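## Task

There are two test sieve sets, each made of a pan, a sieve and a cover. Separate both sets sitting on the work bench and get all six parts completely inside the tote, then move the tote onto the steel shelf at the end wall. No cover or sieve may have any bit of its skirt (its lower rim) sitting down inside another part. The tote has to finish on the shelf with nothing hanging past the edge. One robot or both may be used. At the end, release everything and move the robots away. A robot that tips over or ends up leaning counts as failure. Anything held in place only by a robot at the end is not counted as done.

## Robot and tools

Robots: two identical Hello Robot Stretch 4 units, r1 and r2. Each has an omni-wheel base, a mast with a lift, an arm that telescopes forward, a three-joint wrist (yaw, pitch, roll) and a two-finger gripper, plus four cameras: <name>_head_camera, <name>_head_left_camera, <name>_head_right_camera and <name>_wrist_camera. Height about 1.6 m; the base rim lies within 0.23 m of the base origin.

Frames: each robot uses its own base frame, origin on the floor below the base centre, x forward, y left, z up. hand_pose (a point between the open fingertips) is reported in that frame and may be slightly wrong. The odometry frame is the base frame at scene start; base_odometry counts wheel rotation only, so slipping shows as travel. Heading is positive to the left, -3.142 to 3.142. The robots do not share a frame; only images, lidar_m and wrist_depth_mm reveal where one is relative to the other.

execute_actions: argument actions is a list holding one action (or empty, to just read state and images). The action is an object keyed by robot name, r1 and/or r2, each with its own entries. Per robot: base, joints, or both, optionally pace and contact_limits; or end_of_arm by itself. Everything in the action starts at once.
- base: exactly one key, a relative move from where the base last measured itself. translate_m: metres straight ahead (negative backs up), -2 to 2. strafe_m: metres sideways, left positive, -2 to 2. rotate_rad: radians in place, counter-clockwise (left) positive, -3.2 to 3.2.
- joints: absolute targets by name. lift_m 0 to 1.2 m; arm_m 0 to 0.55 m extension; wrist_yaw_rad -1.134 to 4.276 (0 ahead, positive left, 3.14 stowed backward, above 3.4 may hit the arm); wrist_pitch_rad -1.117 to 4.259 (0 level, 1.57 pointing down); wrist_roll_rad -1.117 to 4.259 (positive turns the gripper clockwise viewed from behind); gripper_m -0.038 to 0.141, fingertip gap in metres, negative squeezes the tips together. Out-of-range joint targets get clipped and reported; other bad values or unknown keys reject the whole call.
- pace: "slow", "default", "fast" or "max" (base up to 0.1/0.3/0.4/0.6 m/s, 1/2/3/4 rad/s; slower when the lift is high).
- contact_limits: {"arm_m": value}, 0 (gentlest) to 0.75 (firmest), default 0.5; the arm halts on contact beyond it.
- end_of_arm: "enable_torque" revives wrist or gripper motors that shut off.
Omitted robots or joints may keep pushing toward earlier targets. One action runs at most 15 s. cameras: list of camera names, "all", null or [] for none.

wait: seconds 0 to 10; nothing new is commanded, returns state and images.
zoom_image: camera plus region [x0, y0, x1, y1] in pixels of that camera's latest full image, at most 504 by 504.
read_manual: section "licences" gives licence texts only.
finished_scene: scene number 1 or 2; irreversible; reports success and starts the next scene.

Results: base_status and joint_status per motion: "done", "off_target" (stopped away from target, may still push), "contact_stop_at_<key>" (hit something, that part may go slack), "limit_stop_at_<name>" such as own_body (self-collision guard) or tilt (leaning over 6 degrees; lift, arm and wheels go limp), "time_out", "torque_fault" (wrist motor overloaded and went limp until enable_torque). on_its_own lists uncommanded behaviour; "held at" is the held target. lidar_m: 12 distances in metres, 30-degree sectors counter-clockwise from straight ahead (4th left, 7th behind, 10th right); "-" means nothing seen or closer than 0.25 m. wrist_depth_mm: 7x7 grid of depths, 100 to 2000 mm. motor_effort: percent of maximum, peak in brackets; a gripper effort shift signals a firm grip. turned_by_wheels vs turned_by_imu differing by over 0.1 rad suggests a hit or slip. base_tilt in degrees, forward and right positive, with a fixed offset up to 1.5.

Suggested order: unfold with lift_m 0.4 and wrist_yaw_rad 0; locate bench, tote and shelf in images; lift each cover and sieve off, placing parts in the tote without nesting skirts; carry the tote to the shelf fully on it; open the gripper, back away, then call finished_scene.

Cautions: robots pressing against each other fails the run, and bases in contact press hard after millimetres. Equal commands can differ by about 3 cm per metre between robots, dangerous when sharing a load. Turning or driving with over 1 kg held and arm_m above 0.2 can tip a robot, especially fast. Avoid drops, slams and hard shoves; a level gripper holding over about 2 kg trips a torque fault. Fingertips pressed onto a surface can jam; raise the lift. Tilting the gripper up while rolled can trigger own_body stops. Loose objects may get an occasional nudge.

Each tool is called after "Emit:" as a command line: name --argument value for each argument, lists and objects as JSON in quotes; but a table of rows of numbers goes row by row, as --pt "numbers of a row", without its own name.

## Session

Emit:
execute_actions --actions '[]'

Scene clock: 0.00 s.
r1.base_odometry: x=+0.000 y=+0.000 heading=+0.000 (m, m, rad; r1's odometry frame)
r1.turned_by_wheels: +0.000 (rad since the last result)
r1.turned_by_imu: +0.000 (rad since the last result)
r1.base_tilt: forward=-0.4 right=-1.0 (deg)
r1.lidar_m: 3.28 3.85 3.88 1.22 1.39 5.28 1.67 0.98 0.85 0.85 1.01 1.79
r1.base_status: not commanded
r1.joint_positions: lift_m=+0.252 arm_m=+0.001 wrist_yaw_rad=+3.188 wrist_pitch_rad=-0.001 wrist_roll_rad=-0.002 gripper_m=+0.057
r1.joint_status: not commanded
r1.motor_effort: lift_m=+20 arm_m=-1 wrist_yaw_rad=+0 wrist_pitch_rad=-4 wrist_roll_rad=-1 gripper_m=-4 wheel_0=+0 wheel_1=+0 wheel_2=+1 (%)
r1.hand_pose: x=-0.1206 y=+0.0738 z=+0.4301 quat_wxyz=(-0.023, +0.000, -0.001, +1.000) (m; r1's base frame)
r1.wrist_depth_mm: - 140 244 - - - - / - 112 139 - - - - / - 114 138 - - - - / - 137 172 - - - - / 211 1205 1756 - - - - / 976 1255 212 1808 213 1808 1808 / 976 1042 1138 147 1098 1160 1205
r2.base_odometry: x=+0.000 y=+0.000 heading=+0.000 (m, m, rad; r2's odometry frame)
r2.turned_by_wheels: +0.000 (rad since the last result)
r2.turned_by_imu: +0.000 (rad since the last result)
r2.base_tilt: forward=-0.4 right=+0.4 (deg)
r2.lidar_m: 2.03 2.04 1.05 0.87 0.85 0.99 1.62 3.08 3.22 3.84 1.13 1.19
r2.base_status: not commanded
r2.joint_positions: lift_m=+0.211 arm_m=+0.000 wrist_yaw_rad=+3.198 wrist_pitch_rad=-0.001 wrist_roll_rad=+0.015 gripper_m=+0.057
r2.joint_status: not commanded
r2.motor_effort: lift_m=+17 arm_m=-1 wrist_yaw_rad=+1 wrist_pitch_rad=-6 wrist_roll_rad=+0 gripper_m=-3 wheel_0=+0 wheel_1=+0 wheel_2=+0 (%)
r2.hand_pose: x=-0.1223 y=+0.0709 z=+0.3895 quat_wxyz=(-0.028, +0.000, +0.007, +1.000) (m; r2's base frame)
r2.wrist_depth_mm: - 137 183 - 1661 1118 878 / - 110 137 - 1661 1160 891 / - 115 137 - 1708 1160 878 / - 136 178 - 1756 1138 917 / 211 - - - 1618 1160 891 / 217 1464 200 1464 192 1138 904 / 220 946 976 124 991 931 878
pictures: r1_head_camera, r1_head_left_camera, r1_head_right_camera, r1_wrist_camera, r2_head_camera, r2_head_left_camera, r2_head_right_camera, r2_wrist_camera
camera_calibration (this result's frames):
r1_wrist_camera: T_world_to_cam=[[-0.046019, 0.998823, 0.0153243, -0.086276], [-0.0442776, 0.0132859, -0.998931, 0.483142], [-0.997959, -0.0466484, 0.043614, 0.0911166], [0, 0, 0, 1]] pos_world=[0.108353, 0.0840059, 0.479974]
r2_wrist_camera: T_world_to_cam=[[-0.0978181, 0.994687, -0.032094, -0.0588024], [-0.00531213, -0.03277, -0.999449, 0.445752], [-0.99519, -0.0975937, 0.00848941, 0.105627], [0, 0, 0, 1]] pos_world=[0.101735, 0.0834058, 0.442722]
Images, in order (width x height): r1_head_camera 420x560, r1_head_left_camera 420x672, r1_head_right_camera 420x672, r1_wrist_camera 616x392, r2_head_camera 420x560, r2_head_left_camera 420x672, r2_head_right_camera 420x672, r2_wrist_camera 616x392.

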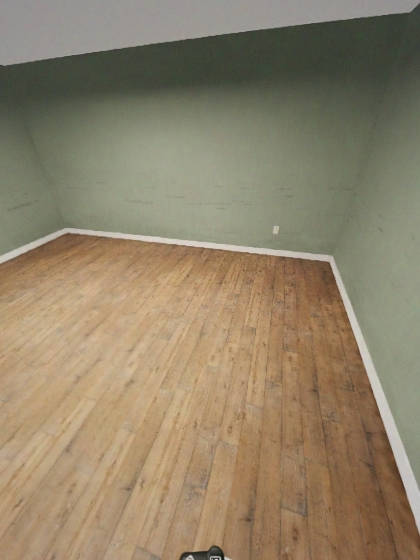

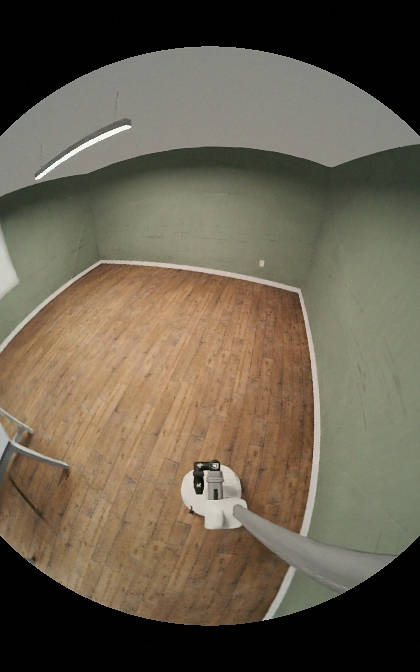

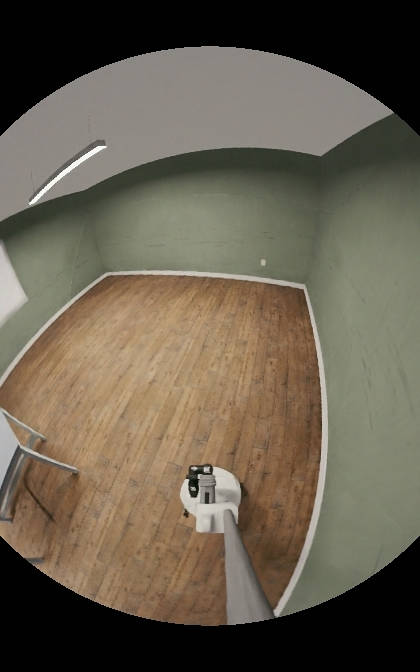

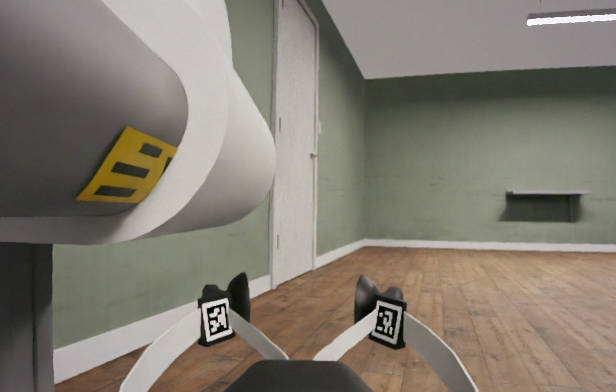

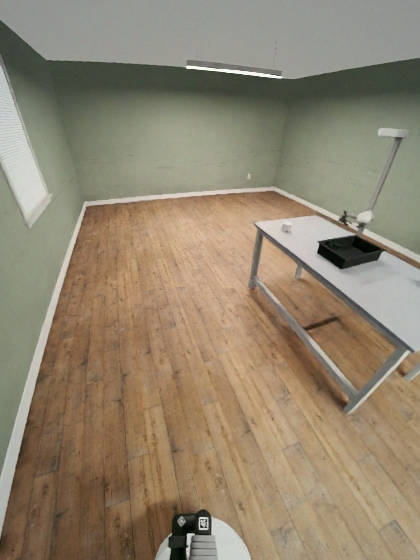

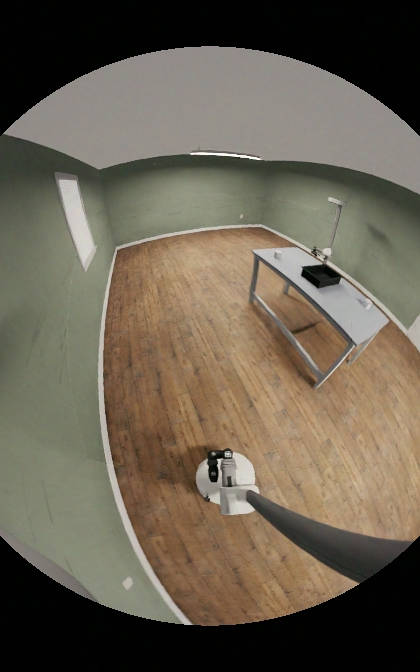

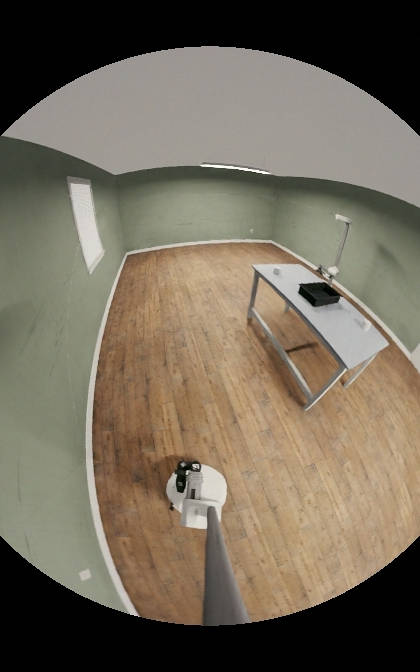

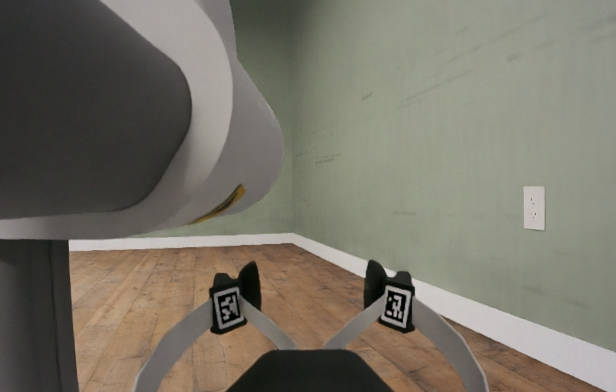

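Emit:
execute_actions --actions '[{"r1": {"base": {"rotate_rad": 1.26}, "pace": "fast"}, "r2": {"base": {"rotate_rad": -1.245}, "pace": "fast"}}]' --cameras '["r1_head_camera", "r2_head_camera"]'

Scene clock: 15.00 s.
r1.base_odometry: x=+0.000 y=+0.000 heading=+1.260 (m, m, rad; r1's odometry frame)
r1.turned_by_wheels: +1.260 (rad since the last result)
r1.turned_by_imu: +1.286 (rad since the last result)
r1.base_tilt: forward=-0.4 right=-1.0 (deg)
r1.lidar_m: 1.54 1.21 1.63 3.54 1.23 0.88 0.84 0.88 1.18 3.08 3.38 4.09
r1.base_status: done
r1.joint_positions: lift_m=+0.252 arm_m=+0.001 wrist_yaw_rad=+3.188 wrist_pitch_rad=-0.001 wrist_roll_rad=-0.002 gripper_m=+0.057
r1.joint_status: not commanded
r1.motor_effort: lift_m=+21(21) arm_m=-1(0) wrist_yaw_rad=-1(0) wrist_pitch_rad=-4(4) wrist_roll_rad=-1(1) gripper_m=-3(3) wheel_0=+1(7) wheel_1=+1(6) wheel_2=+0(8) (%)
r1.hand_pose: x=-0.1206 y=+0.0738 z=+0.4301 quat_wxyz=(-0.023, +0.000, -0.001, +1.000) (m; r1's base frame)
r1.wrist_depth_mm: - 140 244 960 976 960 960 / - 112 139 960 960 946 946 / - 114 138 960 960 946 946 / - 136 172 946 946 960 946 / 211 946 931 946 960 931 931 / 931 946 211 931 213 931 931 / 931 917 946 147 904 931 931
r2.base_odometry: x=+0.000 y=+0.000 heading=-1.245 (m, m, rad; r2's odometry frame)
r2.turned_by_wheels: -1.245 (rad since the last result)
r2.turned_by_imu: -1.269 (rad since the last result)
r2.base_tilt: forward=-0.4 right=+0.4 (deg)
r2.lidar_m: 1.29 1.11 1.54 3.70 1.30 0.91 0.86 0.88 1.24 3.29 3.05 4.03
r2.base_status: done
r2.joint_positions: lift_m=+0.211 arm_m=+0.000 wrist_yaw_rad=+3.198 wrist_pitch_rad=-0.001 wrist_roll_rad=+0.015 gripper_m=+0.057
r2.joint_status: not commanded
r2.motor_effort: lift_m=+17(17) arm_m=-1(1) wrist_yaw_rad=+1(1) wrist_pitch_rad=-6(5) wrist_roll_rad=+0(1) gripper_m=-5(1) wheel_0=-1(6) wheel_1=-2(7) wheel_2=-2(7) (%)
r2.hand_pose: x=-0.1223 y=+0.0709 z=+0.3895 quat_wxyz=(-0.028, +0.000, +0.007, +1.000) (m; r2's base frame)
r2.wrist_depth_mm: - 137 184 1025 991 976 960 / - 110 137 1008 1008 976 991 / - 115 137 991 991 991 976 / - 136 178 991 976 991 991 / 211 1025 1008 1008 991 976 976 / 216 1025 200 991 191 991 976 / 220 960 976 125 960 917 960
pictures: r1_head_camera, r2_head_camera
Images, in order (width x height): r1_head_camera 420x560, r2_head_camera 420x560.

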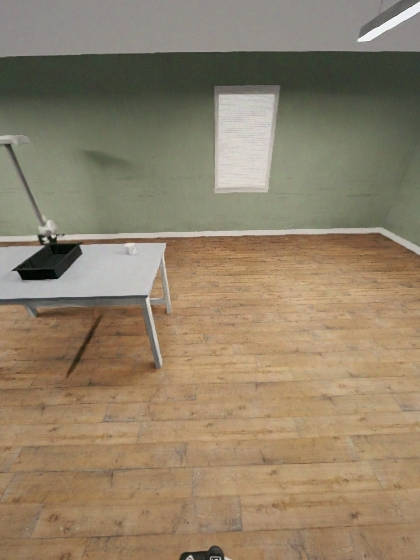

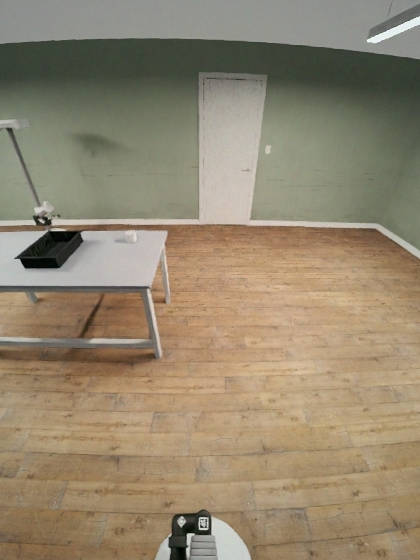

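Emit:
execute_actions --actions '[{"r1": {"base": {"strafe_m": 1.6}, "pace": "max"}, "r2": {"base": {"strafe_m": 1.6}, "pace": "max"}}]' --cameras '["r1_head_camera", "r2_head_camera"]'

Scene clock: 27.20 s.
r1.base_odometry: x=-1.524 y=+0.489 heading=+1.260 (m, m, rad; r1's odometry frame)
r1.turned_by_wheels: +0.000 (rad since the last result)
r1.turned_by_imu: +0.003 (rad since the last result)
r1.base_tilt: forward=-0.4 right=-1.0 (deg)
r1.lidar_m: 1.11 4.00 3.63 3.59 1.24 0.91 0.88 0.91 1.23 3.24 1.64 1.17
r1.base_status: done
r1.joint_positions: lift_m=+0.252 arm_m=+0.001 wrist_yaw_rad=+3.188 wrist_pitch_rad=-0.001 wrist_roll_rad=-0.002 gripper_m=+0.057
r1.joint_status: not commanded
r1.motor_effort: lift_m=+20(20) arm_m=-1(1) wrist_yaw_rad=-2(0) wrist_pitch_rad=-4(5) wrist_roll_rad=+0(0) gripper_m=-3(3) wheel_0=+1(16) wheel_1=-2(17) wheel_2=+0(2) (%)
r1.hand_pose: x=-0.1206 y=+0.0738 z=+0.4301 quat_wxyz=(-0.023, +0.000, -0.001, +1.000) (m; r1's base frame)
r1.wrist_depth_mm: - 140 244 991 991 960 976 / - 112 139 991 976 976 946 / - 114 138 991 976 960 960 / - 137 172 976 960 946 946 / 211 960 960 976 960 946 931 / 976 976 211 960 213 931 931 / 946 960 960 146 946 931 931
r2.base_odometry: x=+1.516 y=+0.512 heading=-1.245 (m, m, rad; r2's odometry frame)
r2.turned_by_wheels: +0.000 (rad since the last result)
r2.turned_by_imu: -0.002 (rad since the last result)
r2.base_tilt: forward=-0.5 right=+0.3 (deg)
r2.lidar_m: 1.04 3.95 3.98 3.80 1.26 0.91 0.88 0.92 1.27 3.33 1.56 1.11
r2.base_status: done
r2.joint_positions: lift_m=+0.211 arm_m=+0.000 wrist_yaw_rad=+3.198 wrist_pitch_rad=+0.000 wrist_roll_rad=+0.015 gripper_m=+0.057
r2.joint_status: not commanded
r2.motor_effort: lift_m=+17(17) arm_m=-1(1) wrist_yaw_rad=+1(1) wrist_pitch_rad=-8(8) wrist_roll_rad=-2(1) gripper_m=-2(6) wheel_0=+1(12) wheel_1=+0(14) wheel_2=-1(4) (%)
r2.hand_pose: x=-0.1223 y=+0.0709 z=+0.3895 quat_wxyz=(-0.028, +0.000, +0.007, +1.000) (m; r2's base frame)
r2.wrist_depth_mm: - 137 184 1025 1008 1008 991 / - 110 136 1025 1025 1025 991 / - 115 137 1025 1008 1008 1025 / - 136 177 1025 1025 991 1008 / 210 1042 1060 1025 1008 1008 1008 / 217 1042 200 1025 193 1008 1008 / 220 960 976 124 991 917 960
pictures: r1_head_camera, r2_head_camera
Images, in order (width x height): r1_head_camera 420x560, r2_head_camera 420x560.

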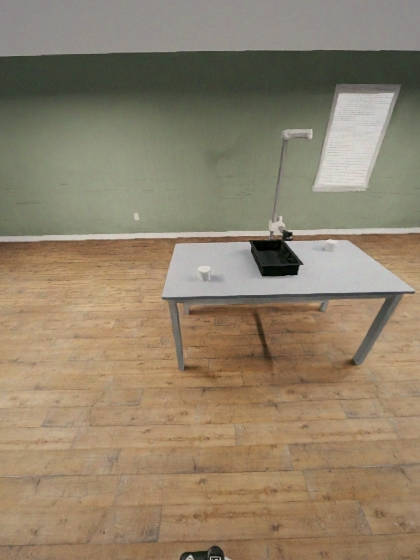

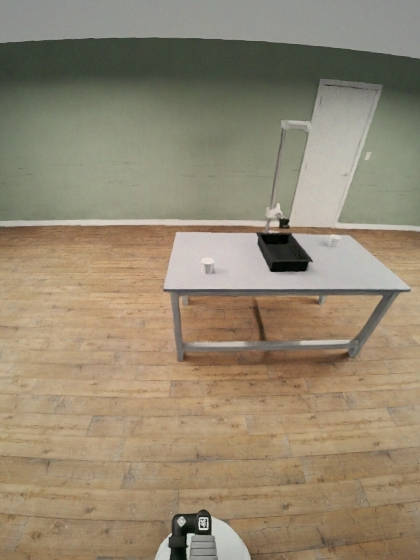

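Emit:
execute_actions --actions '[{"r1": {"base": {"translate_m": 0.6}, "joints": {"lift_m": 0.668, "wrist_yaw_rad": 0.0, "gripper_m": 0.13}, "pace": "fast"}, "r2": {"base": {"translate_m": 0.53}, "joints": {"lift_m": 0.668, "wrist_yaw_rad": 0.0, "gripper_m": 0.13}, "pace": "fast"}}]' --cameras '["r1_wrist_camera", "r2_wrist_camera"]'

Scene clock: 70.20 s.
r1.base_odometry: x=-1.340 y=+1.060 heading=+1.260 (m, m, rad; r1's odometry frame)
r1.turned_by_wheels: +0.000 (rad since the last result)
r1.turned_by_imu: +0.001 (rad since the last result)
r1.base_tilt: forward=-0.3 right=-1.0 (deg)
r1.lidar_m: 0.51 0.54 3.60 3.50 2.15 1.54 1.48 1.53 2.09 4.85 0.75 0.55
r1.base_status: done
r1.joint_positions: lift_m=+0.668 arm_m=+0.001 wrist_yaw_rad=+0.000 wrist_pitch_rad=-0.001 wrist_roll_rad=-0.002 gripper_m=+0.130
r1.joint_status: all done
r1.motor_effort: lift_m=+23(29) arm_m=-1(1) wrist_yaw_rad=-2(4) wrist_pitch_rad=-4(4) wrist_roll_rad=+1(1) gripper_m=-2(4) wheel_0=-1(8) wheel_1=+1(7) wheel_2=+3(16) (%)
r1.hand_pose: x=+0.4602 y=-0.0873 z=+0.8462 quat_wxyz=(+1.000, -0.001, +0.000, +0.000) (m; r1's base frame)
r1.wrist_depth_mm: - - - - - - - / - - - - - - - / - - - - - - - / - - - - - - - / - - - - 976 597 500 / 477 220 442 530 477 466 496 / 327 314 327 152 334 329 349
r2.base_odometry: x=+1.686 y=+0.009 heading=-1.245 (m, m, rad; r2's odometry frame)
r2.turned_by_wheels: +0.000 (rad since the last result)
r2.turned_by_imu: -0.001 (rad since the last result)
r2.base_tilt: forward=-0.4 right=+0.3 (deg)
r2.lidar_m: 0.52 0.57 3.97 3.81 2.06 1.50 1.42 1.48 2.04 4.47 0.80 0.55
r2.base_status: done
r2.joint_positions: lift_m=+0.668 arm_m=+0.000 wrist_yaw_rad=+0.000 wrist_pitch_rad=+0.000 wrist_roll_rad=+0.015 gripper_m=+0.130
r2.joint_status: all done
r2.motor_effort: lift_m=+21(23) arm_m=-1(1) wrist_yaw_rad=+0(5) wrist_pitch_rad=-8(7) wrist_roll_rad=-2(0) gripper_m=+2(5) wheel_0=-2(7) wheel_1=+0(6) wheel_2=+0(13) (%)
r2.hand_pose: x=+0.4592 y=-0.0873 z=+0.8461 quat_wxyz=(+1.000, +0.007, +0.000, +0.000) (m; r2's base frame)
r2.wrist_depth_mm: - - - - - - - / - - - - - - - / - - - - - - - / - - - - - 1708 - / - - 647 878 854 621 504 / 436 402 379 449 375 357 415 / 317 319 322 122 324 325 325
pictures: r1_wrist_camera, r2_wrist_camera
camera_calibration (this result's frames):
r1_wrist_camera: T_world_to_cam=[[-0.000252902, -0.999883, 0.0153243, -0.100507], [0.0435463, -0.0153208, -0.998934, 0.883725], [0.999051, 0.000414686, 0.0435451, -0.269731], [0, 0, 0, 1]] pos_world=[0.230967, -0.0868444, 0.896069]
r2_wrist_camera: T_world_to_cam=[[0.0417059, -0.998614, -0.0320964, -0.0679647], [0.00709077, 0.0324194, -0.999449, 0.899977], [0.999105, 0.0414554, 0.00843303, -0.238651], [0, 0, 0, 1]] pos_world=[0.23489, -0.0871539, 0.899312]
Images, in order (width x height): r1_wrist_camera 616x392, r2_wrist_camera 616x392.

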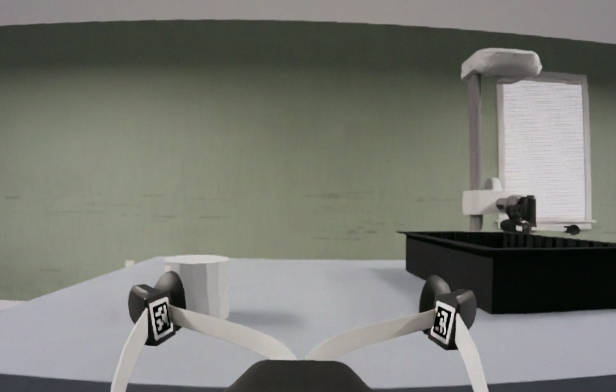

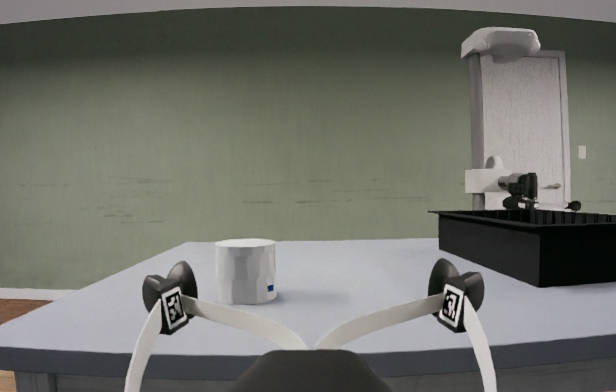

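Emit:
execute_actions --actions '[{"r1": {"base": {"strafe_m": 0.128}, "joints": {"arm_m": 0.14}}, "r2": {"base": {"strafe_m": 0.089}, "joints": {"arm_m": 0.17}}}]' --cameras '["r1_wrist_camera", "r2_wrist_camera"]'

Scene clock: 81.40 s.
r1.base_odometry: x=-1.462 y=+1.099 heading=+1.260 (m, m, rad; r1's odometry frame)
r1.turned_by_wheels: +0.000 (rad since the last result)
r1.turned_by_imu: +0.000 (rad since the last result)
r1.base_tilt: forward=-0.4 right=-1.0 (deg)
r1.lidar_m: 0.52 0.53 3.51 3.38 2.15 1.50 1.47 1.54 2.09 4.99 0.75 0.55
r1.base_status: done
r1.joint_positions: lift_m=+0.668 arm_m=+0.139 wrist_yaw_rad=+0.000 wrist_pitch_rad=-0.001 wrist_roll_rad=-0.002 gripper_m=+0.130
r1.joint_status: all done
r1.motor_effort: lift_m=+23(23) arm_m=+6(2) wrist_yaw_rad=-1(2) wrist_pitch_rad=-4(4) wrist_roll_rad=-1(0) gripper_m=-1(0) wheel_0=+1(9) wheel_1=+0(11) wheel_2=+0(1) (%)
r1.hand_pose: x=+0.5985 y=-0.0874 z=+0.8462 quat_wxyz=(+1.000, -0.001, +0.000, +0.000) (m; r1's base frame)
r1.wrist_depth_mm: - - - - - - - / - - - - - - - / - - - - - - - / - - - - - - 1576 / - - - - - - 585 / - 220 413 309 477 466 496 / 324 309 325 152 330 324 345
r2.base_odometry: x=+1.770 y=+0.038 heading=-1.245 (m, m, rad; r2's odometry frame)
r2.turned_by_wheels: +0.000 (rad since the last result)
r2.turned_by_imu: -0.001 (rad since the last result)
r2.base_tilt: forward=-0.4 right=+0.4 (deg)
r2.lidar_m: 0.52 3.40 3.92 3.74 2.06 1.52 1.42 1.48 1.99 4.56 0.79 0.55
r2.base_status: done
r2.joint_positions: lift_m=+0.668 arm_m=+0.169 wrist_yaw_rad=+0.000 wrist_pitch_rad=-0.001 wrist_roll_rad=+0.015 gripper_m=+0.130
r2.joint_status: all done
r2.motor_effort: lift_m=+21(21) arm_m=+4(3) wrist_yaw_rad=+1(0) wrist_pitch_rad=-7(9) wrist_roll_rad=-1(0) gripper_m=-1(3) wheel_0=+0(7) wheel_1=+0(4) wheel_2=+0(3) (%)
r2.hand_pose: x=+0.6286 y=-0.0874 z=+0.8461 quat_wxyz=(+1.000, +0.007, +0.000, +0.000) (m; r2's base frame)
r2.wrist_depth_mm: - - - - - - 1499 / - - - - - - - / - - - - - - - / - - - - - - 1464 / - - 878 866 854 820 569 / - 399 373 301 366 355 413 / 307 291 319 122 312 283 294
pictures: r1_wrist_camera, r2_wrist_camera
camera_calibration (this result's frames):
r1_wrist_camera: T_world_to_cam=[[-0.000549136, -0.999882, 0.0153243, -0.100381], [0.0435671, -0.0153337, -0.998933, 0.877698], [0.99905, 0.000119085, 0.0435704, -0.40793], [0, 0, 0, 1]] pos_world=[0.369249, -0.086862, 0.896073]
r2_wrist_camera: T_world_to_cam=[[0.0413834, -0.998628, -0.0320922, -0.0749231], [0.00719999, 0.032417, -0.999448, 0.898738], [0.999117, 0.0411296, 0.00853164, -0.407976], [0, 0, 0, 1]] pos_world=[0.404246, -0.0871748, 0.899318]
Images, in order (width x height): r1_wrist_camera 616x392, r2_wrist_camera 616x392.

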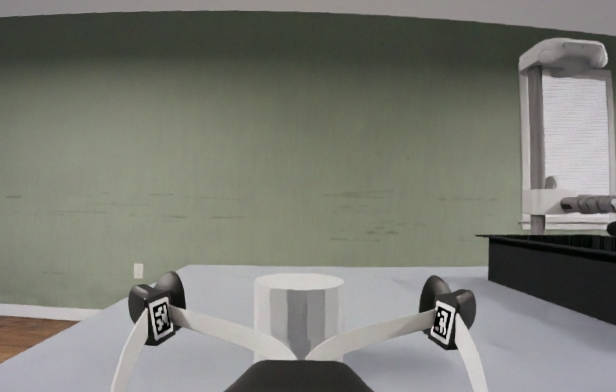

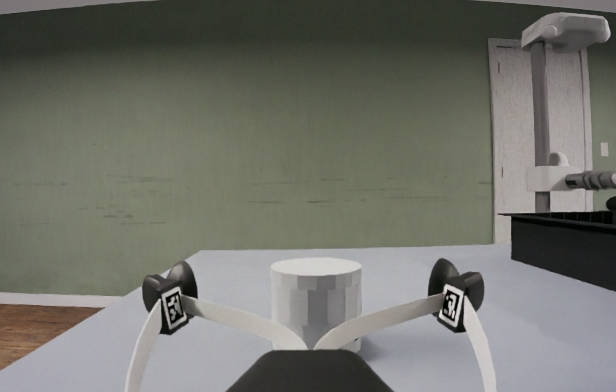

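Emit:
execute_actions --actions '[{"r1": {"joints": {"arm_m": 0.258, "gripper_m": 0.095}}, "r2": {"base": {"strafe_m": -0.004}, "joints": {"arm_m": 0.284, "gripper_m": 0.095, "lift_m": 0.67}}}]' --cameras '["r1_wrist_camera", "r2_wrist_camera", "r1_head_camera", "r2_head_camera"]'

Emit:
zoom_image --camera "r1_wrist_camera" --region '[150, 250, 450, 392]'

Emit:
zoom_image --camera "r2_wrist_camera" --region '[160, 240, 460, 382]'

Scene clock: 96.83 s.
r1.base_odometry: x=-1.462 y=+1.099 heading=+1.260 (m, m, rad; r1's odometry frame)
r1.turned_by_wheels: +0.000 (rad since the last result)
r1.turned_by_imu: -0.001 (rad since the last result)
r1.base_tilt: forward=-0.4 right=-1.0 (deg)
r1.lidar_m: 0.52 0.55 3.50 3.36 2.14 1.52 1.48 1.54 2.09 4.98 0.76 0.54
r1.base_status: not commanded
r1.joint_positions: lift_m=+0.668 arm_m=+0.257 wrist_yaw_rad=+0.000 wrist_pitch_rad=-0.001 wrist_roll_rad=-0.002 gripper_m=+0.095
r1.joint_status: all done
r1.motor_effort: lift_m=+23(23) arm_m=+6(7) wrist_yaw_rad=-1(2) wrist_pitch_rad=-4(4) wrist_roll_rad=+0(0) gripper_m=-1(1) wheel_0=+1(1) wheel_1=+1(0) wheel_2=+0(0) (%)
r1.hand_pose: x=+0.7164 y=-0.0874 z=+0.8462 quat_wxyz=(+1.000, -0.001, +0.000, +0.000) (m; r1's base frame)
r1.wrist_depth_mm: - - - - - - 1464 / - - - - - - - / - - - - - - - / - - - - - - 1464 / - - - - - - 580 / - 488 216 246 206 517 492 / 322 303 298 146 319 324 345
r2.base_odometry: x=+1.766 y=+0.037 heading=-1.246 (m, m, rad; r2's odometry frame)
r2.turned_by_wheels: +0.000 (rad since the last result)
r2.turned_by_imu: -0.001 (rad since the last result)
r2.base_tilt: forward=-0.4 right=+0.3 (deg)
r2.lidar_m: 0.51 0.55 3.90 3.73 2.06 1.50 1.42 1.47 2.04 4.56 0.79 0.54
r2.base_status: done
r2.joint_positions: lift_m=+0.670 arm_m=+0.283 wrist_yaw_rad=+0.000 wrist_pitch_rad=-0.001 wrist_roll_rad=+0.015 gripper_m=+0.095
r2.joint_status: all done
r2.motor_effort: lift_m=+21(23) arm_m=+4(5) wrist_yaw_rad=+1(2) wrist_pitch_rad=-8(8) wrist_roll_rad=-1(0) gripper_m=+3(2) wheel_0=-1(5) wheel_1=-1(3) wheel_2=+0(1) (%)
r2.hand_pose: x=+0.7426 y=-0.0874 z=+0.8481 quat_wxyz=(+1.000, +0.007, +0.000, +0.000) (m; r2's base frame)
r2.wrist_depth_mm: - - - - - - 1430 / - - - - - - - / - - - - - - - / - - - - - - 1430 / - - - - - - 569 / - 445 199 217 196 424 418 / 309 293 300 125 297 283 298
pictures: r1_head_camera, r1_wrist_camera, r2_head_camera, r2_wrist_camera
camera_calibration (this result's frames):
r1_wrist_camera: T_world_to_cam=[[-0.000639341, -0.999882, 0.0153243, -0.100277], [0.0435779, -0.0153376, -0.998932, 0.872552], [0.99905, 0.0000291426, 0.0435826, -0.525826], [0, 0, 0, 1]] pos_world=[0.487238, -0.0868673, 0.896074]
r2_wrist_camera: T_world_to_cam=[[0.0412938, -0.998632, -0.0320914, -0.0795372], [0.00722294, 0.0324163, -0.999448, 0.899905], [0.999121, 0.0410393, 0.00855164, -0.521924], [0, 0, 0, 1]] pos_world=[0.51825, -0.0871806, 0.901319]
Images, in order (width x height): r1_head_camera 420x560, r1_wrist_camera 616x392, r2_head_camera 420x560, r2_wrist_camera 616x392.

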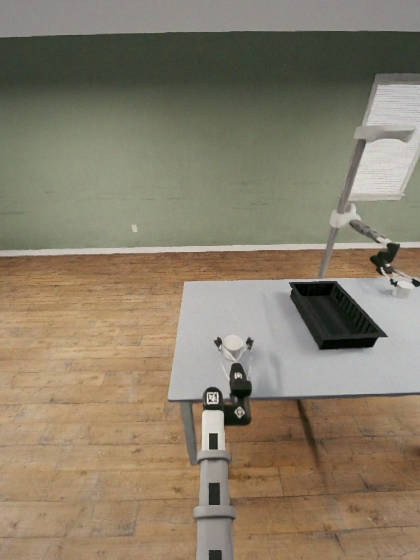

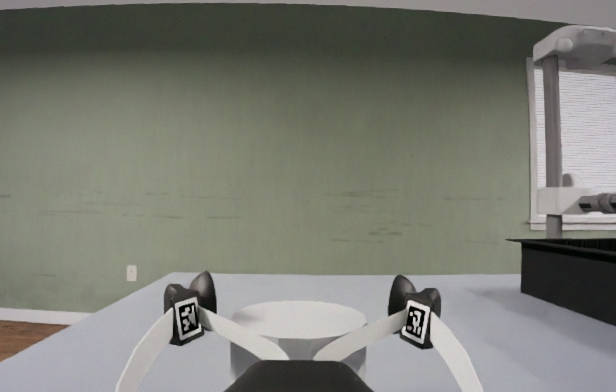

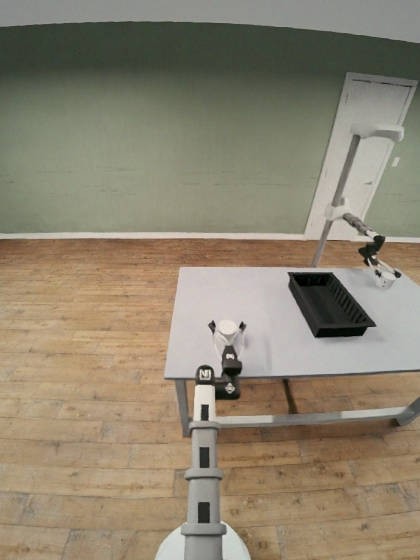

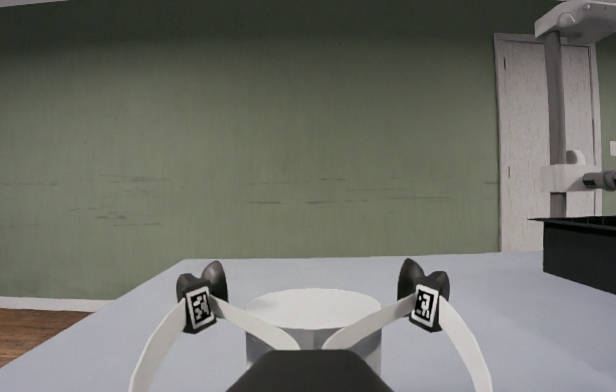

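Region (150, 250, 450, 392) of r1_wrist_camera's 616x392 image, scaled by 1.680; it fills the top 239 rows of this view, and the rest is white.

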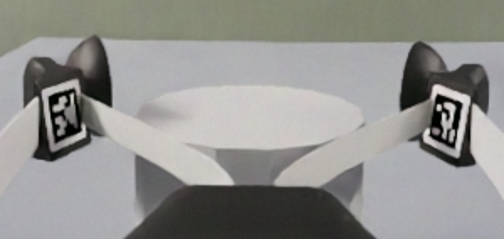

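Region (160, 240, 460, 382) of r2_wrist_camera's 616x392 image, scaled by 1.680; it fills the top 239 rows of this view, and the rest is white.

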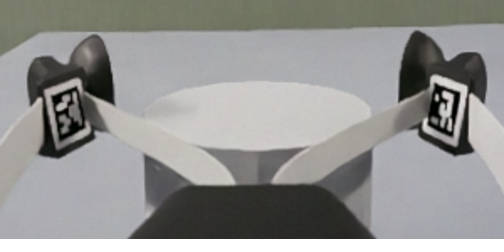

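Emit:
execute_actions --actions '[{"r1": {"joints": {"lift_m": 0.667}, "pace": "slow"}, "r2": {"joints": {"lift_m": 0.667}, "pace": "slow"}}]' --cameras '[]'

Emit:
execute_actions --actions '[{"r1": {"joints": {"gripper_m": 0.053}, "pace": "slow"}, "r2": {"joints": {"gripper_m": 0.053}, "pace": "slow"}}]' --cameras '[]'

Emit:
execute_actions --actions '[{"r1": {"joints": {"lift_m": 0.71}, "pace": "slow"}, "r2": {"joints": {"lift_m": 0.71}, "pace": "slow"}}]' --cameras '["r1_wrist_camera", "r2_wrist_camera", "r1_head_camera", "r2_head_camera"]'

Emit:
zoom_image --camera "r1_head_camera" --region '[340, 240, 420, 320]'

Emit:
zoom_image --camera "r2_head_camera" --region '[340, 230, 420, 310]'

Scene clock: 110.27 s.
r1.base_odometry: x=-1.462 y=+1.099 heading=+1.260 (m, m, rad; r1's odometry frame)
r1.turned_by_wheels: +0.000 (rad since the last result)
r1.turned_by_imu: -0.001 (rad since the last result)
r1.base_tilt: forward=-0.3 right=-1.0 (deg)
r1.lidar_m: 0.52 0.53 3.51 3.36 2.15 1.51 1.47 1.54 2.08 4.99 0.76 0.54
r1.base_status: not commanded
r1.joint_positions: lift_m=+0.667 arm_m=+0.257 wrist_yaw_rad=+0.000 wrist_pitch_rad=-0.001 wrist_roll_rad=-0.002 gripper_m=+0.095
r1.joint_status: all done
r1.motor_effort: lift_m=+18(16) arm_m=+5(6) wrist_yaw_rad=-1(1) wrist_pitch_rad=-3(4) wrist_roll_rad=+0(1) gripper_m=-1(2) wheel_0=+1(1) wheel_1=+0(0) wheel_2=+0(0) (%)
r1.hand_pose: x=+0.7164 y=-0.0874 z=+0.8456 quat_wxyz=(+1.000, -0.001, +0.000, +0.000) (m; r1's base frame)
r1.wrist_depth_mm: - - - - - - 1464 / - - - - - - - / - - - - - - - / - - - - - - 1430 / - - - - - - 580 / - 480 215 244 207 521 496 / 322 301 298 146 317 322 343
r2.base_odometry: x=+1.766 y=+0.037 heading=-1.246 (m, m, rad; r2's odometry frame)
r2.turned_by_wheels: +0.000 (rad since the last result)
r2.turned_by_imu: -0.001 (rad since the last result)
r2.base_tilt: forward=-0.4 right=+0.3 (deg)
r2.lidar_m: 0.53 0.55 3.89 3.73 2.04 1.49 1.43 1.48 2.04 4.56 0.80 0.56
r2.base_status: not commanded
r2.joint_positions: lift_m=+0.667 arm_m=+0.283 wrist_yaw_rad=+0.000 wrist_pitch_rad=-0.001 wrist_roll_rad=+0.015 gripper_m=+0.095
r2.joint_status: all done
r2.motor_effort: lift_m=+13(21) arm_m=+4(5) wrist_yaw_rad=+1(1) wrist_pitch_rad=-8(7) wrist_roll_rad=-1(1) gripper_m=-2(4) wheel_0=-1(1) wheel_1=-1(1) wheel_2=+0(0) (%)
r2.hand_pose: x=+0.7426 y=-0.0874 z=+0.8457 quat_wxyz=(+1.000, +0.007, +0.000, +0.000) (m; r2's base frame)
r2.wrist_depth_mm: - - - - - - 1430 / - - - - - - - / - - - - - - - / - - - - - - 1397 / - - - - - - 564 / - 442 200 210 194 415 410 / 304 287 296 125 291 278 293
pictures: none
No camera images: the call's "cameras" was empty. Leave "cameras" out to get every camera's image.

Scene clock: 112.20 s.
r1.base_odometry: x=-1.462 y=+1.099 heading=+1.260 (m, m, rad; r1's odometry frame)
r1.turned_by_wheels: +0.000 (rad since the last result)
r1.turned_by_imu: +0.000 (rad since the last result)
r1.base_tilt: forward=-0.3 right=-1.0 (deg)
r1.lidar_m: 0.51 0.54 3.50 3.36 2.15 1.51 1.48 1.54 2.07 5.00 0.77 0.53
r1.base_status: not commanded
r1.joint_positions: lift_m=+0.667 arm_m=+0.257 wrist_yaw_rad=+0.001 wrist_pitch_rad=-0.001 wrist_roll_rad=-0.002 gripper_m=+0.053
r1.joint_status: all done
r1.motor_effort: lift_m=+18(18) arm_m=+5(5) wrist_yaw_rad=-3(3) wrist_pitch_rad=-2(4) wrist_roll_rad=+0(1) gripper_m=-15(17) wheel_0=+1(1) wheel_1=+0(0) wheel_2=+0(0) (%)
r1.hand_pose: x=+0.7165 y=-0.0872 z=+0.8458 quat_wxyz=(+1.000, -0.001, -0.001, +0.000) (m; r1's base frame)
r1.wrist_depth_mm: - - - - - - 1499 / - - - - - - - / - - - - - - - / - - - - - - 1430 / - - - - - - 580 / - 496 207 247 206 521 492 / 324 296 213 182 307 315 345
r2.base_odometry: x=+1.766 y=+0.037 heading=-1.246 (m, m, rad; r2's odometry frame)
r2.turned_by_wheels: +0.000 (rad since the last result)
r2.turned_by_imu: -0.001 (rad since the last result)
r2.base_tilt: forward=-0.5 right=+0.3 (deg)
r2.lidar_m: 0.52 0.55 3.91 3.73 2.05 1.49 1.42 1.49 2.04 4.59 0.79 0.56
r2.base_status: not commanded
r2.joint_positions: lift_m=+0.667 arm_m=+0.283 wrist_yaw_rad=+0.000 wrist_pitch_rad=-0.001 wrist_roll_rad=+0.015 gripper_m=+0.053
r2.joint_status: all done
r2.motor_effort: lift_m=+13(13) arm_m=+4(4) wrist_yaw_rad=+0(1) wrist_pitch_rad=-6(9) wrist_roll_rad=+0(0) gripper_m=-11(16) wheel_0=-1(1) wheel_1=-1(1) wheel_2=+0(0) (%)
r2.hand_pose: x=+0.7426 y=-0.0874 z=+0.8458 quat_wxyz=(+1.000, +0.007, +0.000, +0.000) (m; r2's base frame)
r2.wrist_depth_mm: - - - - - - 1397 / - - - - - - - / - - - - - - - / - - - - - - 1397 / - - - - - - 569 / - 445 192 213 191 421 413 / 306 282 297 122 290 278 294
pictures: none
No camera images: the call's "cameras" was empty. Leave "cameras" out to get every camera's image.

Scene clock: 113.40 s.
r1.base_odometry: x=-1.462 y=+1.099 heading=+1.260 (m, m, rad; r1's odometry frame)
r1.turned_by_wheels: +0.000 (rad since the last result)
r1.turned_by_imu: +0.000 (rad since the last result)
r1.base_tilt: forward=-0.4 right=-1.0 (deg)
r1.lidar_m: 0.52 0.55 3.52 3.37 2.14 1.51 1.48 1.55 2.10 4.98 0.76 0.55
r1.base_status: not commanded
r1.joint_positions: lift_m=+0.710 arm_m=+0.257 wrist_yaw_rad=+0.000 wrist_pitch_rad=+0.000 wrist_roll_rad=-0.002 gripper_m=+0.053
r1.joint_status: all done
r1.motor_effort: lift_m=+24(27) arm_m=+5(6) wrist_yaw_rad=-3(3) wrist_pitch_rad=-5(6) wrist_roll_rad=-1(1) gripper_m=-14(16) wheel_0=+1(1) wheel_1=+0(0) wheel_2=+0(0) (%)
r1.hand_pose: x=+0.7165 y=-0.0873 z=+0.8880 quat_wxyz=(+1.000, -0.001, +0.000, +0.000) (m; r1's base frame)
r1.wrist_depth_mm: - - - - - - - / - - - - - - 1499 / - - - - - - - / - - - - - - 1464 / - - - - - - 1464 / - - 206 249 206 668 525 / - 384 392 182 399 407 442
r2.base_odometry: x=+1.766 y=+0.037 heading=-1.246 (m, m, rad; r2's odometry frame)
r2.turned_by_wheels: +0.000 (rad since the last result)
r2.turned_by_imu: +0.000 (rad since the last result)
r2.base_tilt: forward=-0.5 right=+0.3 (deg)
r2.lidar_m: 0.53 0.55 3.90 3.71 2.03 1.49 1.42 1.46 2.02 4.59 0.78 0.56
r2.base_status: not commanded
r2.joint_positions: lift_m=+0.710 arm_m=+0.283 wrist_yaw_rad=+0.000 wrist_pitch_rad=+0.000 wrist_roll_rad=+0.015 gripper_m=+0.053
r2.joint_status: all done
r2.motor_effort: lift_m=+22(23) arm_m=+4(4) wrist_yaw_rad=+0(2) wrist_pitch_rad=-10(8) wrist_roll_rad=-1(0) gripper_m=-11(11) wheel_0=+0(1) wheel_1=-1(1) wheel_2=+0(0) (%)
r2.hand_pose: x=+0.7426 y=-0.0874 z=+0.8879 quat_wxyz=(+1.000, +0.007, +0.000, +0.000) (m; r2's base frame)
r2.wrist_depth_mm: - - - - - - 1397 / - - - - - - - / - - - - - - - / - - - - - - - / - - - - - - 615 / - - 193 213 193 549 525 / - 366 387 122 379 362 384
pictures: r1_head_camera, r1_wrist_camera, r2_head_camera, r2_wrist_camera
camera_calibration (this result's frames):
r1_wrist_camera: T_world_to_cam=[[-0.00020433, -0.999883, 0.0153246, -0.101107], [0.0431114, -0.0153192, -0.998953, 0.914669], [0.99907, 0.000456551, 0.0431095, -0.527273], [0, 0, 0, 1]] pos_world=[0.487329, -0.0868419, 0.937991]
r2_wrist_camera: T_world_to_cam=[[0.0412764, -0.998632, -0.0321138, -0.0782281], [0.00668037, 0.0324163, -0.999452, 0.940093], [0.999125, 0.0410392, 0.00800925, -0.521813], [0, 0, 0, 1]] pos_world=[0.518306, -0.0871806, 0.941245]
Images, in order (width x height): r1_head_camera 420x560, r1_wrist_camera 616x392, r2_head_camera 420x560, r2_wrist_camera 616x392.

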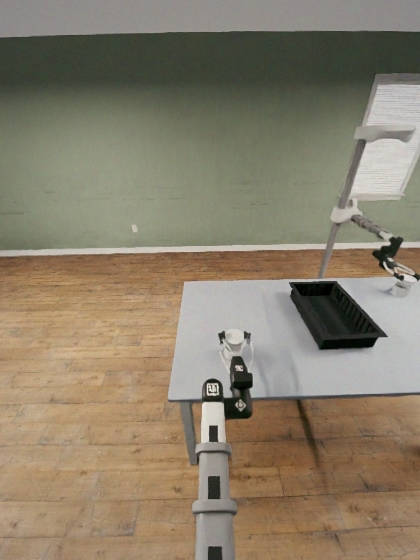

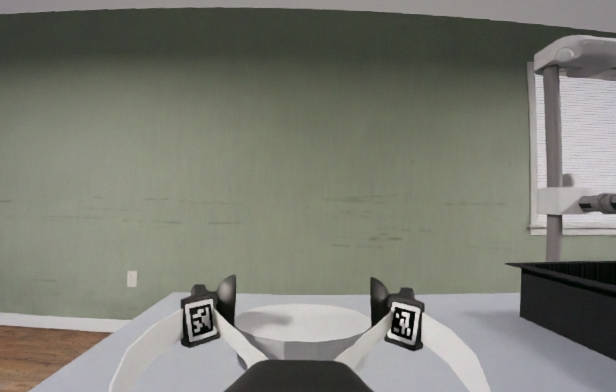

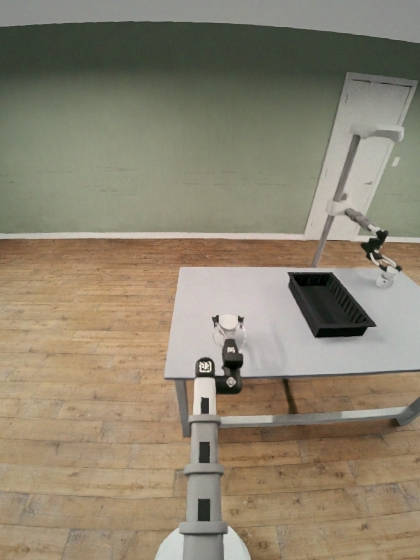

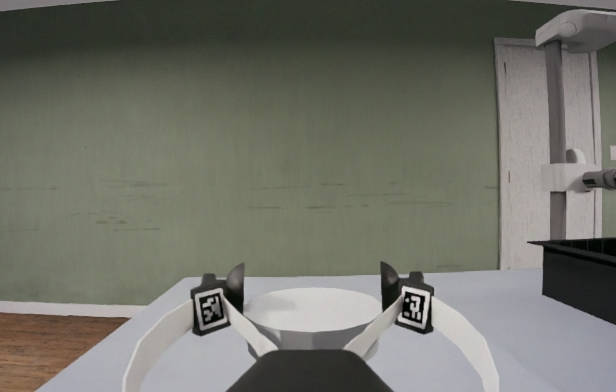

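Region (340, 240, 420, 320) of r1_head_camera's 420x560 image, scaled by 6.300, with more detail than that image has.

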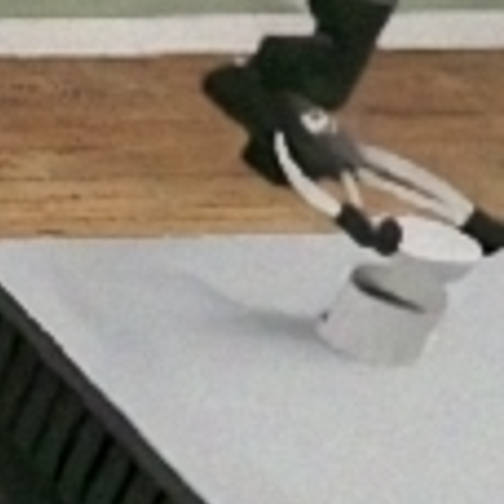

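Region (340, 230, 420, 310) of r2_head_camera's 420x560 image, scaled by 6.300, with more detail than that image has.

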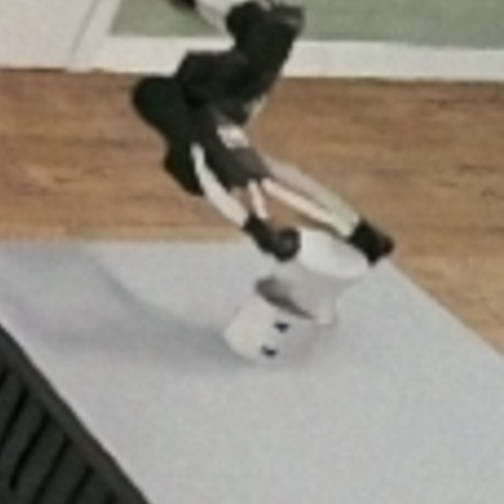

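Emit:
execute_actions --actions '[{"r1": {"base": {"strafe_m": -0.463}, "joints": {"lift_m": 0.95, "wrist_pitch_rad": 0.7}}, "r2": {"base": {"strafe_m": -0.488}, "joints": {"lift_m": 0.95, "wrist_pitch_rad": 0.7}}}]' --cameras '["r1_wrist_camera", "r2_wrist_camera"]'

Scene clock: 138.77 s.
r1.base_odometry: x=-1.021 y=+0.958 heading=+1.261 (m, m, rad; r1's odometry frame)
r1.turned_by_wheels: +0.000 (rad since the last result)
r1.turned_by_imu: +0.000 (rad since the last result)
r1.base_tilt: forward=-0.4 right=-1.0 (deg)
r1.lidar_m: 0.51 0.54 0.73 3.84 2.11 1.54 1.47 1.54 2.08 4.53 0.77 0.56
r1.base_status: done
r1.joint_positions: lift_m=+0.950 arm_m=+0.257 wrist_yaw_rad=+0.000 wrist_pitch_rad=+0.702 wrist_roll_rad=-0.002 gripper_m=+0.053
r1.joint_status: all done
r1.motor_effort: lift_m=+24(28) arm_m=+4(5) wrist_yaw_rad=-2(27) wrist_pitch_rad=-3(94) wrist_roll_rad=+0(18) gripper_m=-13(15) wheel_0=+1(16) wheel_1=+0(13) wheel_2=+3(6) (%)
r1.hand_pose: x=+0.6485 y=-0.0874 z=+0.9417 quat_wxyz=(+0.939, -0.001, +0.344, +0.000) (m; r1's base frame)
r1.wrist_depth_mm: - - - - - - - / - - - - - - - / 699 707 668 661 654 699 707 / 574 574 559 580 544 591 591 / 480 484 397 238 477 469 496 / 415 421 206 198 207 404 427 / 373 362 373 202 368 370 382
r2.base_odometry: x=+1.304 y=-0.120 heading=-1.245 (m, m, rad; r2's odometry frame)
r2.turned_by_wheels: +0.000 (rad since the last result)
r2.turned_by_imu: +0.002 (rad since the last result)
r2.base_tilt: forward=-0.5 right=+0.4 (deg)
r2.lidar_m: 0.51 0.54 0.76 4.23 2.03 1.50 1.42 1.50 2.02 4.11 0.80 0.58
r2.base_status: done
r2.joint_positions: lift_m=+0.950 arm_m=+0.283 wrist_yaw_rad=+0.000 wrist_pitch_rad=+0.702 wrist_roll_rad=+0.015 gripper_m=+0.053
r2.joint_status: all done
r2.motor_effort: lift_m=+21(25) arm_m=+3(4) wrist_yaw_rad=+0(25) wrist_pitch_rad=-8(88) wrist_roll_rad=-2(17) gripper_m=-12(12) wheel_0=+0(16) wheel_1=+0(5) wheel_2=+0(8) (%)
r2.hand_pose: x=+0.6745 y=-0.0874 z=+0.9416 quat_wxyz=(+0.939, +0.007, +0.344, -0.002) (m; r2's base frame)
r2.wrist_depth_mm: - - - - - - - / - - - 1397 788 - - / 699 691 640 647 615 661 654 / 569 559 525 554 530 535 539 / 477 480 382 223 459 418 459 / 415 415 191 194 196 384 404 / 375 362 373 123 364 357 364
pictures: r1_wrist_camera, r2_wrist_camera
camera_calibration (this result's frames):
r1_wrist_camera: T_world_to_cam=[[0.00942034, -0.999885, 0.0118886, -0.105031], [-0.612229, -0.0151675, -0.790535, 1.19999], [0.790625, 0.000168567, -0.612301, 0.290705], [0, 0, 0, 1]] pos_world=[0.505822, -0.0868668, 1.12789]
r2_wrist_camera: T_world_to_cam=[[0.0107923, -0.998623, -0.0513349, -0.0349953], [-0.640645, 0.0325123, -0.767149, 1.2121], [0.767762, 0.0411667, -0.639412, 0.311471], [0, 0, 0, 1]] pos_world=[0.537767, -0.0871774, 1.12722]
Images, in order (width x height): r1_wrist_camera 616x392, r2_wrist_camera 616x392.

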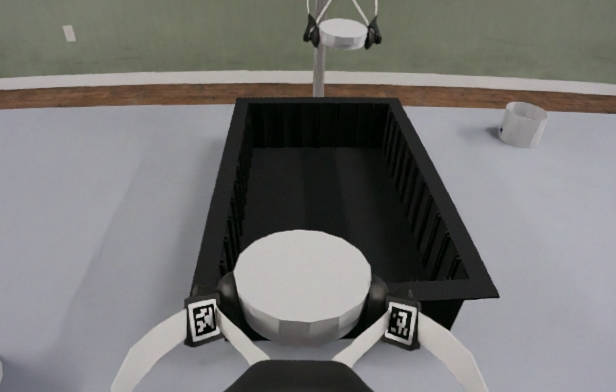

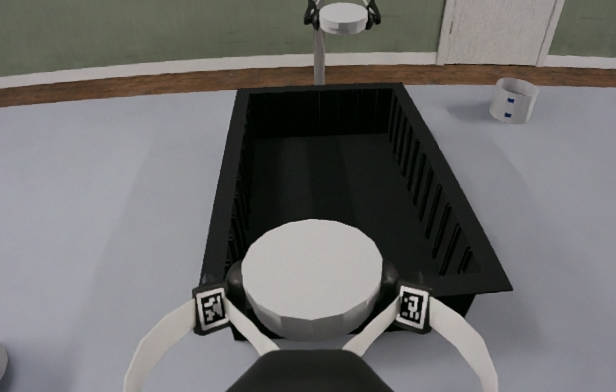

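Emit:
execute_actions --actions '[{"r1": {"base": {"translate_m": 0.25}, "joints": {"lift_m": 0.98, "wrist_pitch_rad": 0.9}}, "r2": {"base": {"translate_m": 0.24}, "joints": {"lift_m": 0.98, "wrist_pitch_rad": 0.9}}}]' --cameras '["r1_wrist_camera", "r2_wrist_camera", "r1_head_right_camera"]'

Scene clock: 175.67 s.
r1.base_odometry: x=-0.945 y=+1.196 heading=+1.261 (m, m, rad; r1's odometry frame)
r1.turned_by_wheels: +0.000 (rad since the last result)
r1.turned_by_imu: -0.001 (rad since the last result)
r1.base_tilt: forward=-0.4 right=-1.0 (deg)
r1.lidar_m: 0.26 0.27 0.38 3.80 2.44 1.81 1.73 1.78 2.42 4.52 0.40 0.29
r1.base_status: done
r1.joint_positions: lift_m=+0.980 arm_m=+0.257 wrist_yaw_rad=+0.000 wrist_pitch_rad=+0.902 wrist_roll_rad=-0.002 gripper_m=+0.053
r1.joint_status: all done
r1.motor_effort: lift_m=+23(22) arm_m=+4(4) wrist_yaw_rad=-2(2) wrist_pitch_rad=-2(0) wrist_roll_rad=+0(1) gripper_m=-14(14) wheel_0=+0(5) wheel_1=+2(7) wheel_2=-2(15) (%)
r1.hand_pose: x=+0.6072 y=-0.0874 z=+0.9318 quat_wxyz=(+0.900, -0.001, +0.436, +0.000) (m; r1's base frame)
r1.wrist_depth_mm: - - - - - - - / 1921 1921 1921 1808 1921 - - / 554 554 462 445 286 549 564 / 484 492 466 488 277 484 496 / 430 433 343 237 430 392 442 / 387 392 206 199 207 334 397 / 357 312 285 202 351 281 364
r2.base_odometry: x=+1.380 y=-0.347 heading=-1.246 (m, m, rad; r2's odometry frame)
r2.turned_by_wheels: +0.000 (rad since the last result)
r2.turned_by_imu: -0.002 (rad since the last result)
r2.base_tilt: forward=-0.4 right=+0.4 (deg)
r2.lidar_m: 0.30 0.31 0.41 4.23 2.42 1.74 1.66 1.72 2.35 4.06 0.44 0.32
r2.base_status: done
r2.joint_positions: lift_m=+0.980 arm_m=+0.283 wrist_yaw_rad=+0.000 wrist_pitch_rad=+0.902 wrist_roll_rad=+0.015 gripper_m=+0.053
r2.joint_status: all done
r2.motor_effort: lift_m=+21(21) arm_m=+3(4) wrist_yaw_rad=+1(0) wrist_pitch_rad=-5(7) wrist_roll_rad=-1(1) gripper_m=-9(12) wheel_0=-1(6) wheel_1=-2(0) wheel_2=+0(9) (%)
r2.hand_pose: x=+0.6332 y=-0.0874 z=+0.9316 quat_wxyz=(+0.900, +0.007, +0.436, -0.003) (m; r2's base frame)
r2.wrist_depth_mm: - - - - - - - / 1921 1983 621 615 609 621 621 / 554 549 455 449 278 517 521 / 488 488 455 477 436 445 466 / 436 433 345 223 415 368 418 / 389 392 193 195 196 301 379 / 362 351 286 123 351 281 343
pictures: r1_head_right_camera, r1_wrist_camera, r2_wrist_camera
camera_calibration (this result's frames):
r1_wrist_camera: T_world_to_cam=[[0.0115176, -0.999885, 0.00984328, -0.103917], [-0.75686, -0.0151506, -0.653402, 1.12686], [0.653476, 0.0000756569, -0.756948, 0.535328], [0, 0, 0, 1]] pos_world=[0.504249, -0.0868733, 1.14253]
r2_wrist_camera: T_world_to_cam=[[0.000297164, -0.998626, -0.0524008, -0.0274543], [-0.779929, 0.0325646, -0.625021, 1.1338], [0.625868, 0.0410546, -0.778847, 0.556556], [0, 0, 0, 1]] pos_world=[0.535959, -0.0871874, 1.14068]
Images, in order (width x height): r1_head_right_camera 420x672, r1_wrist_camera 616x392, r2_wrist_camera 616x392.

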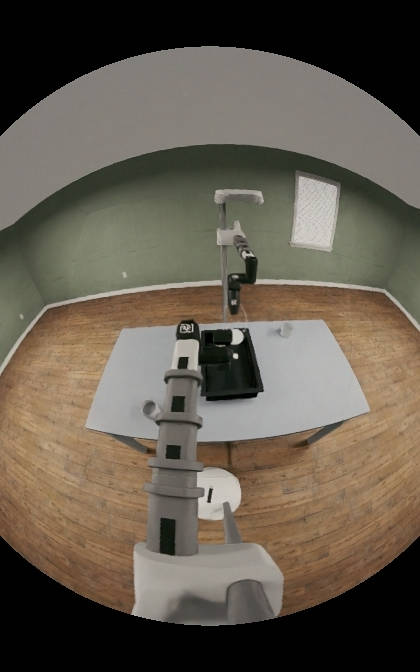

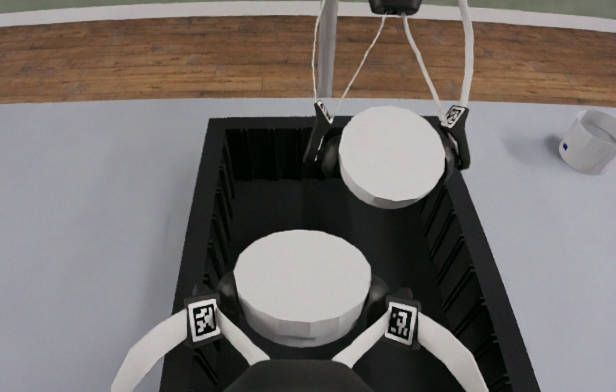

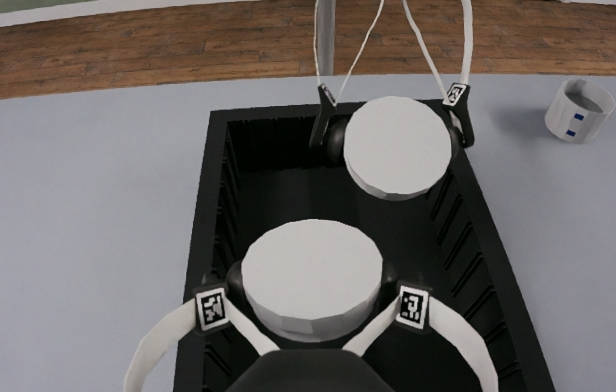

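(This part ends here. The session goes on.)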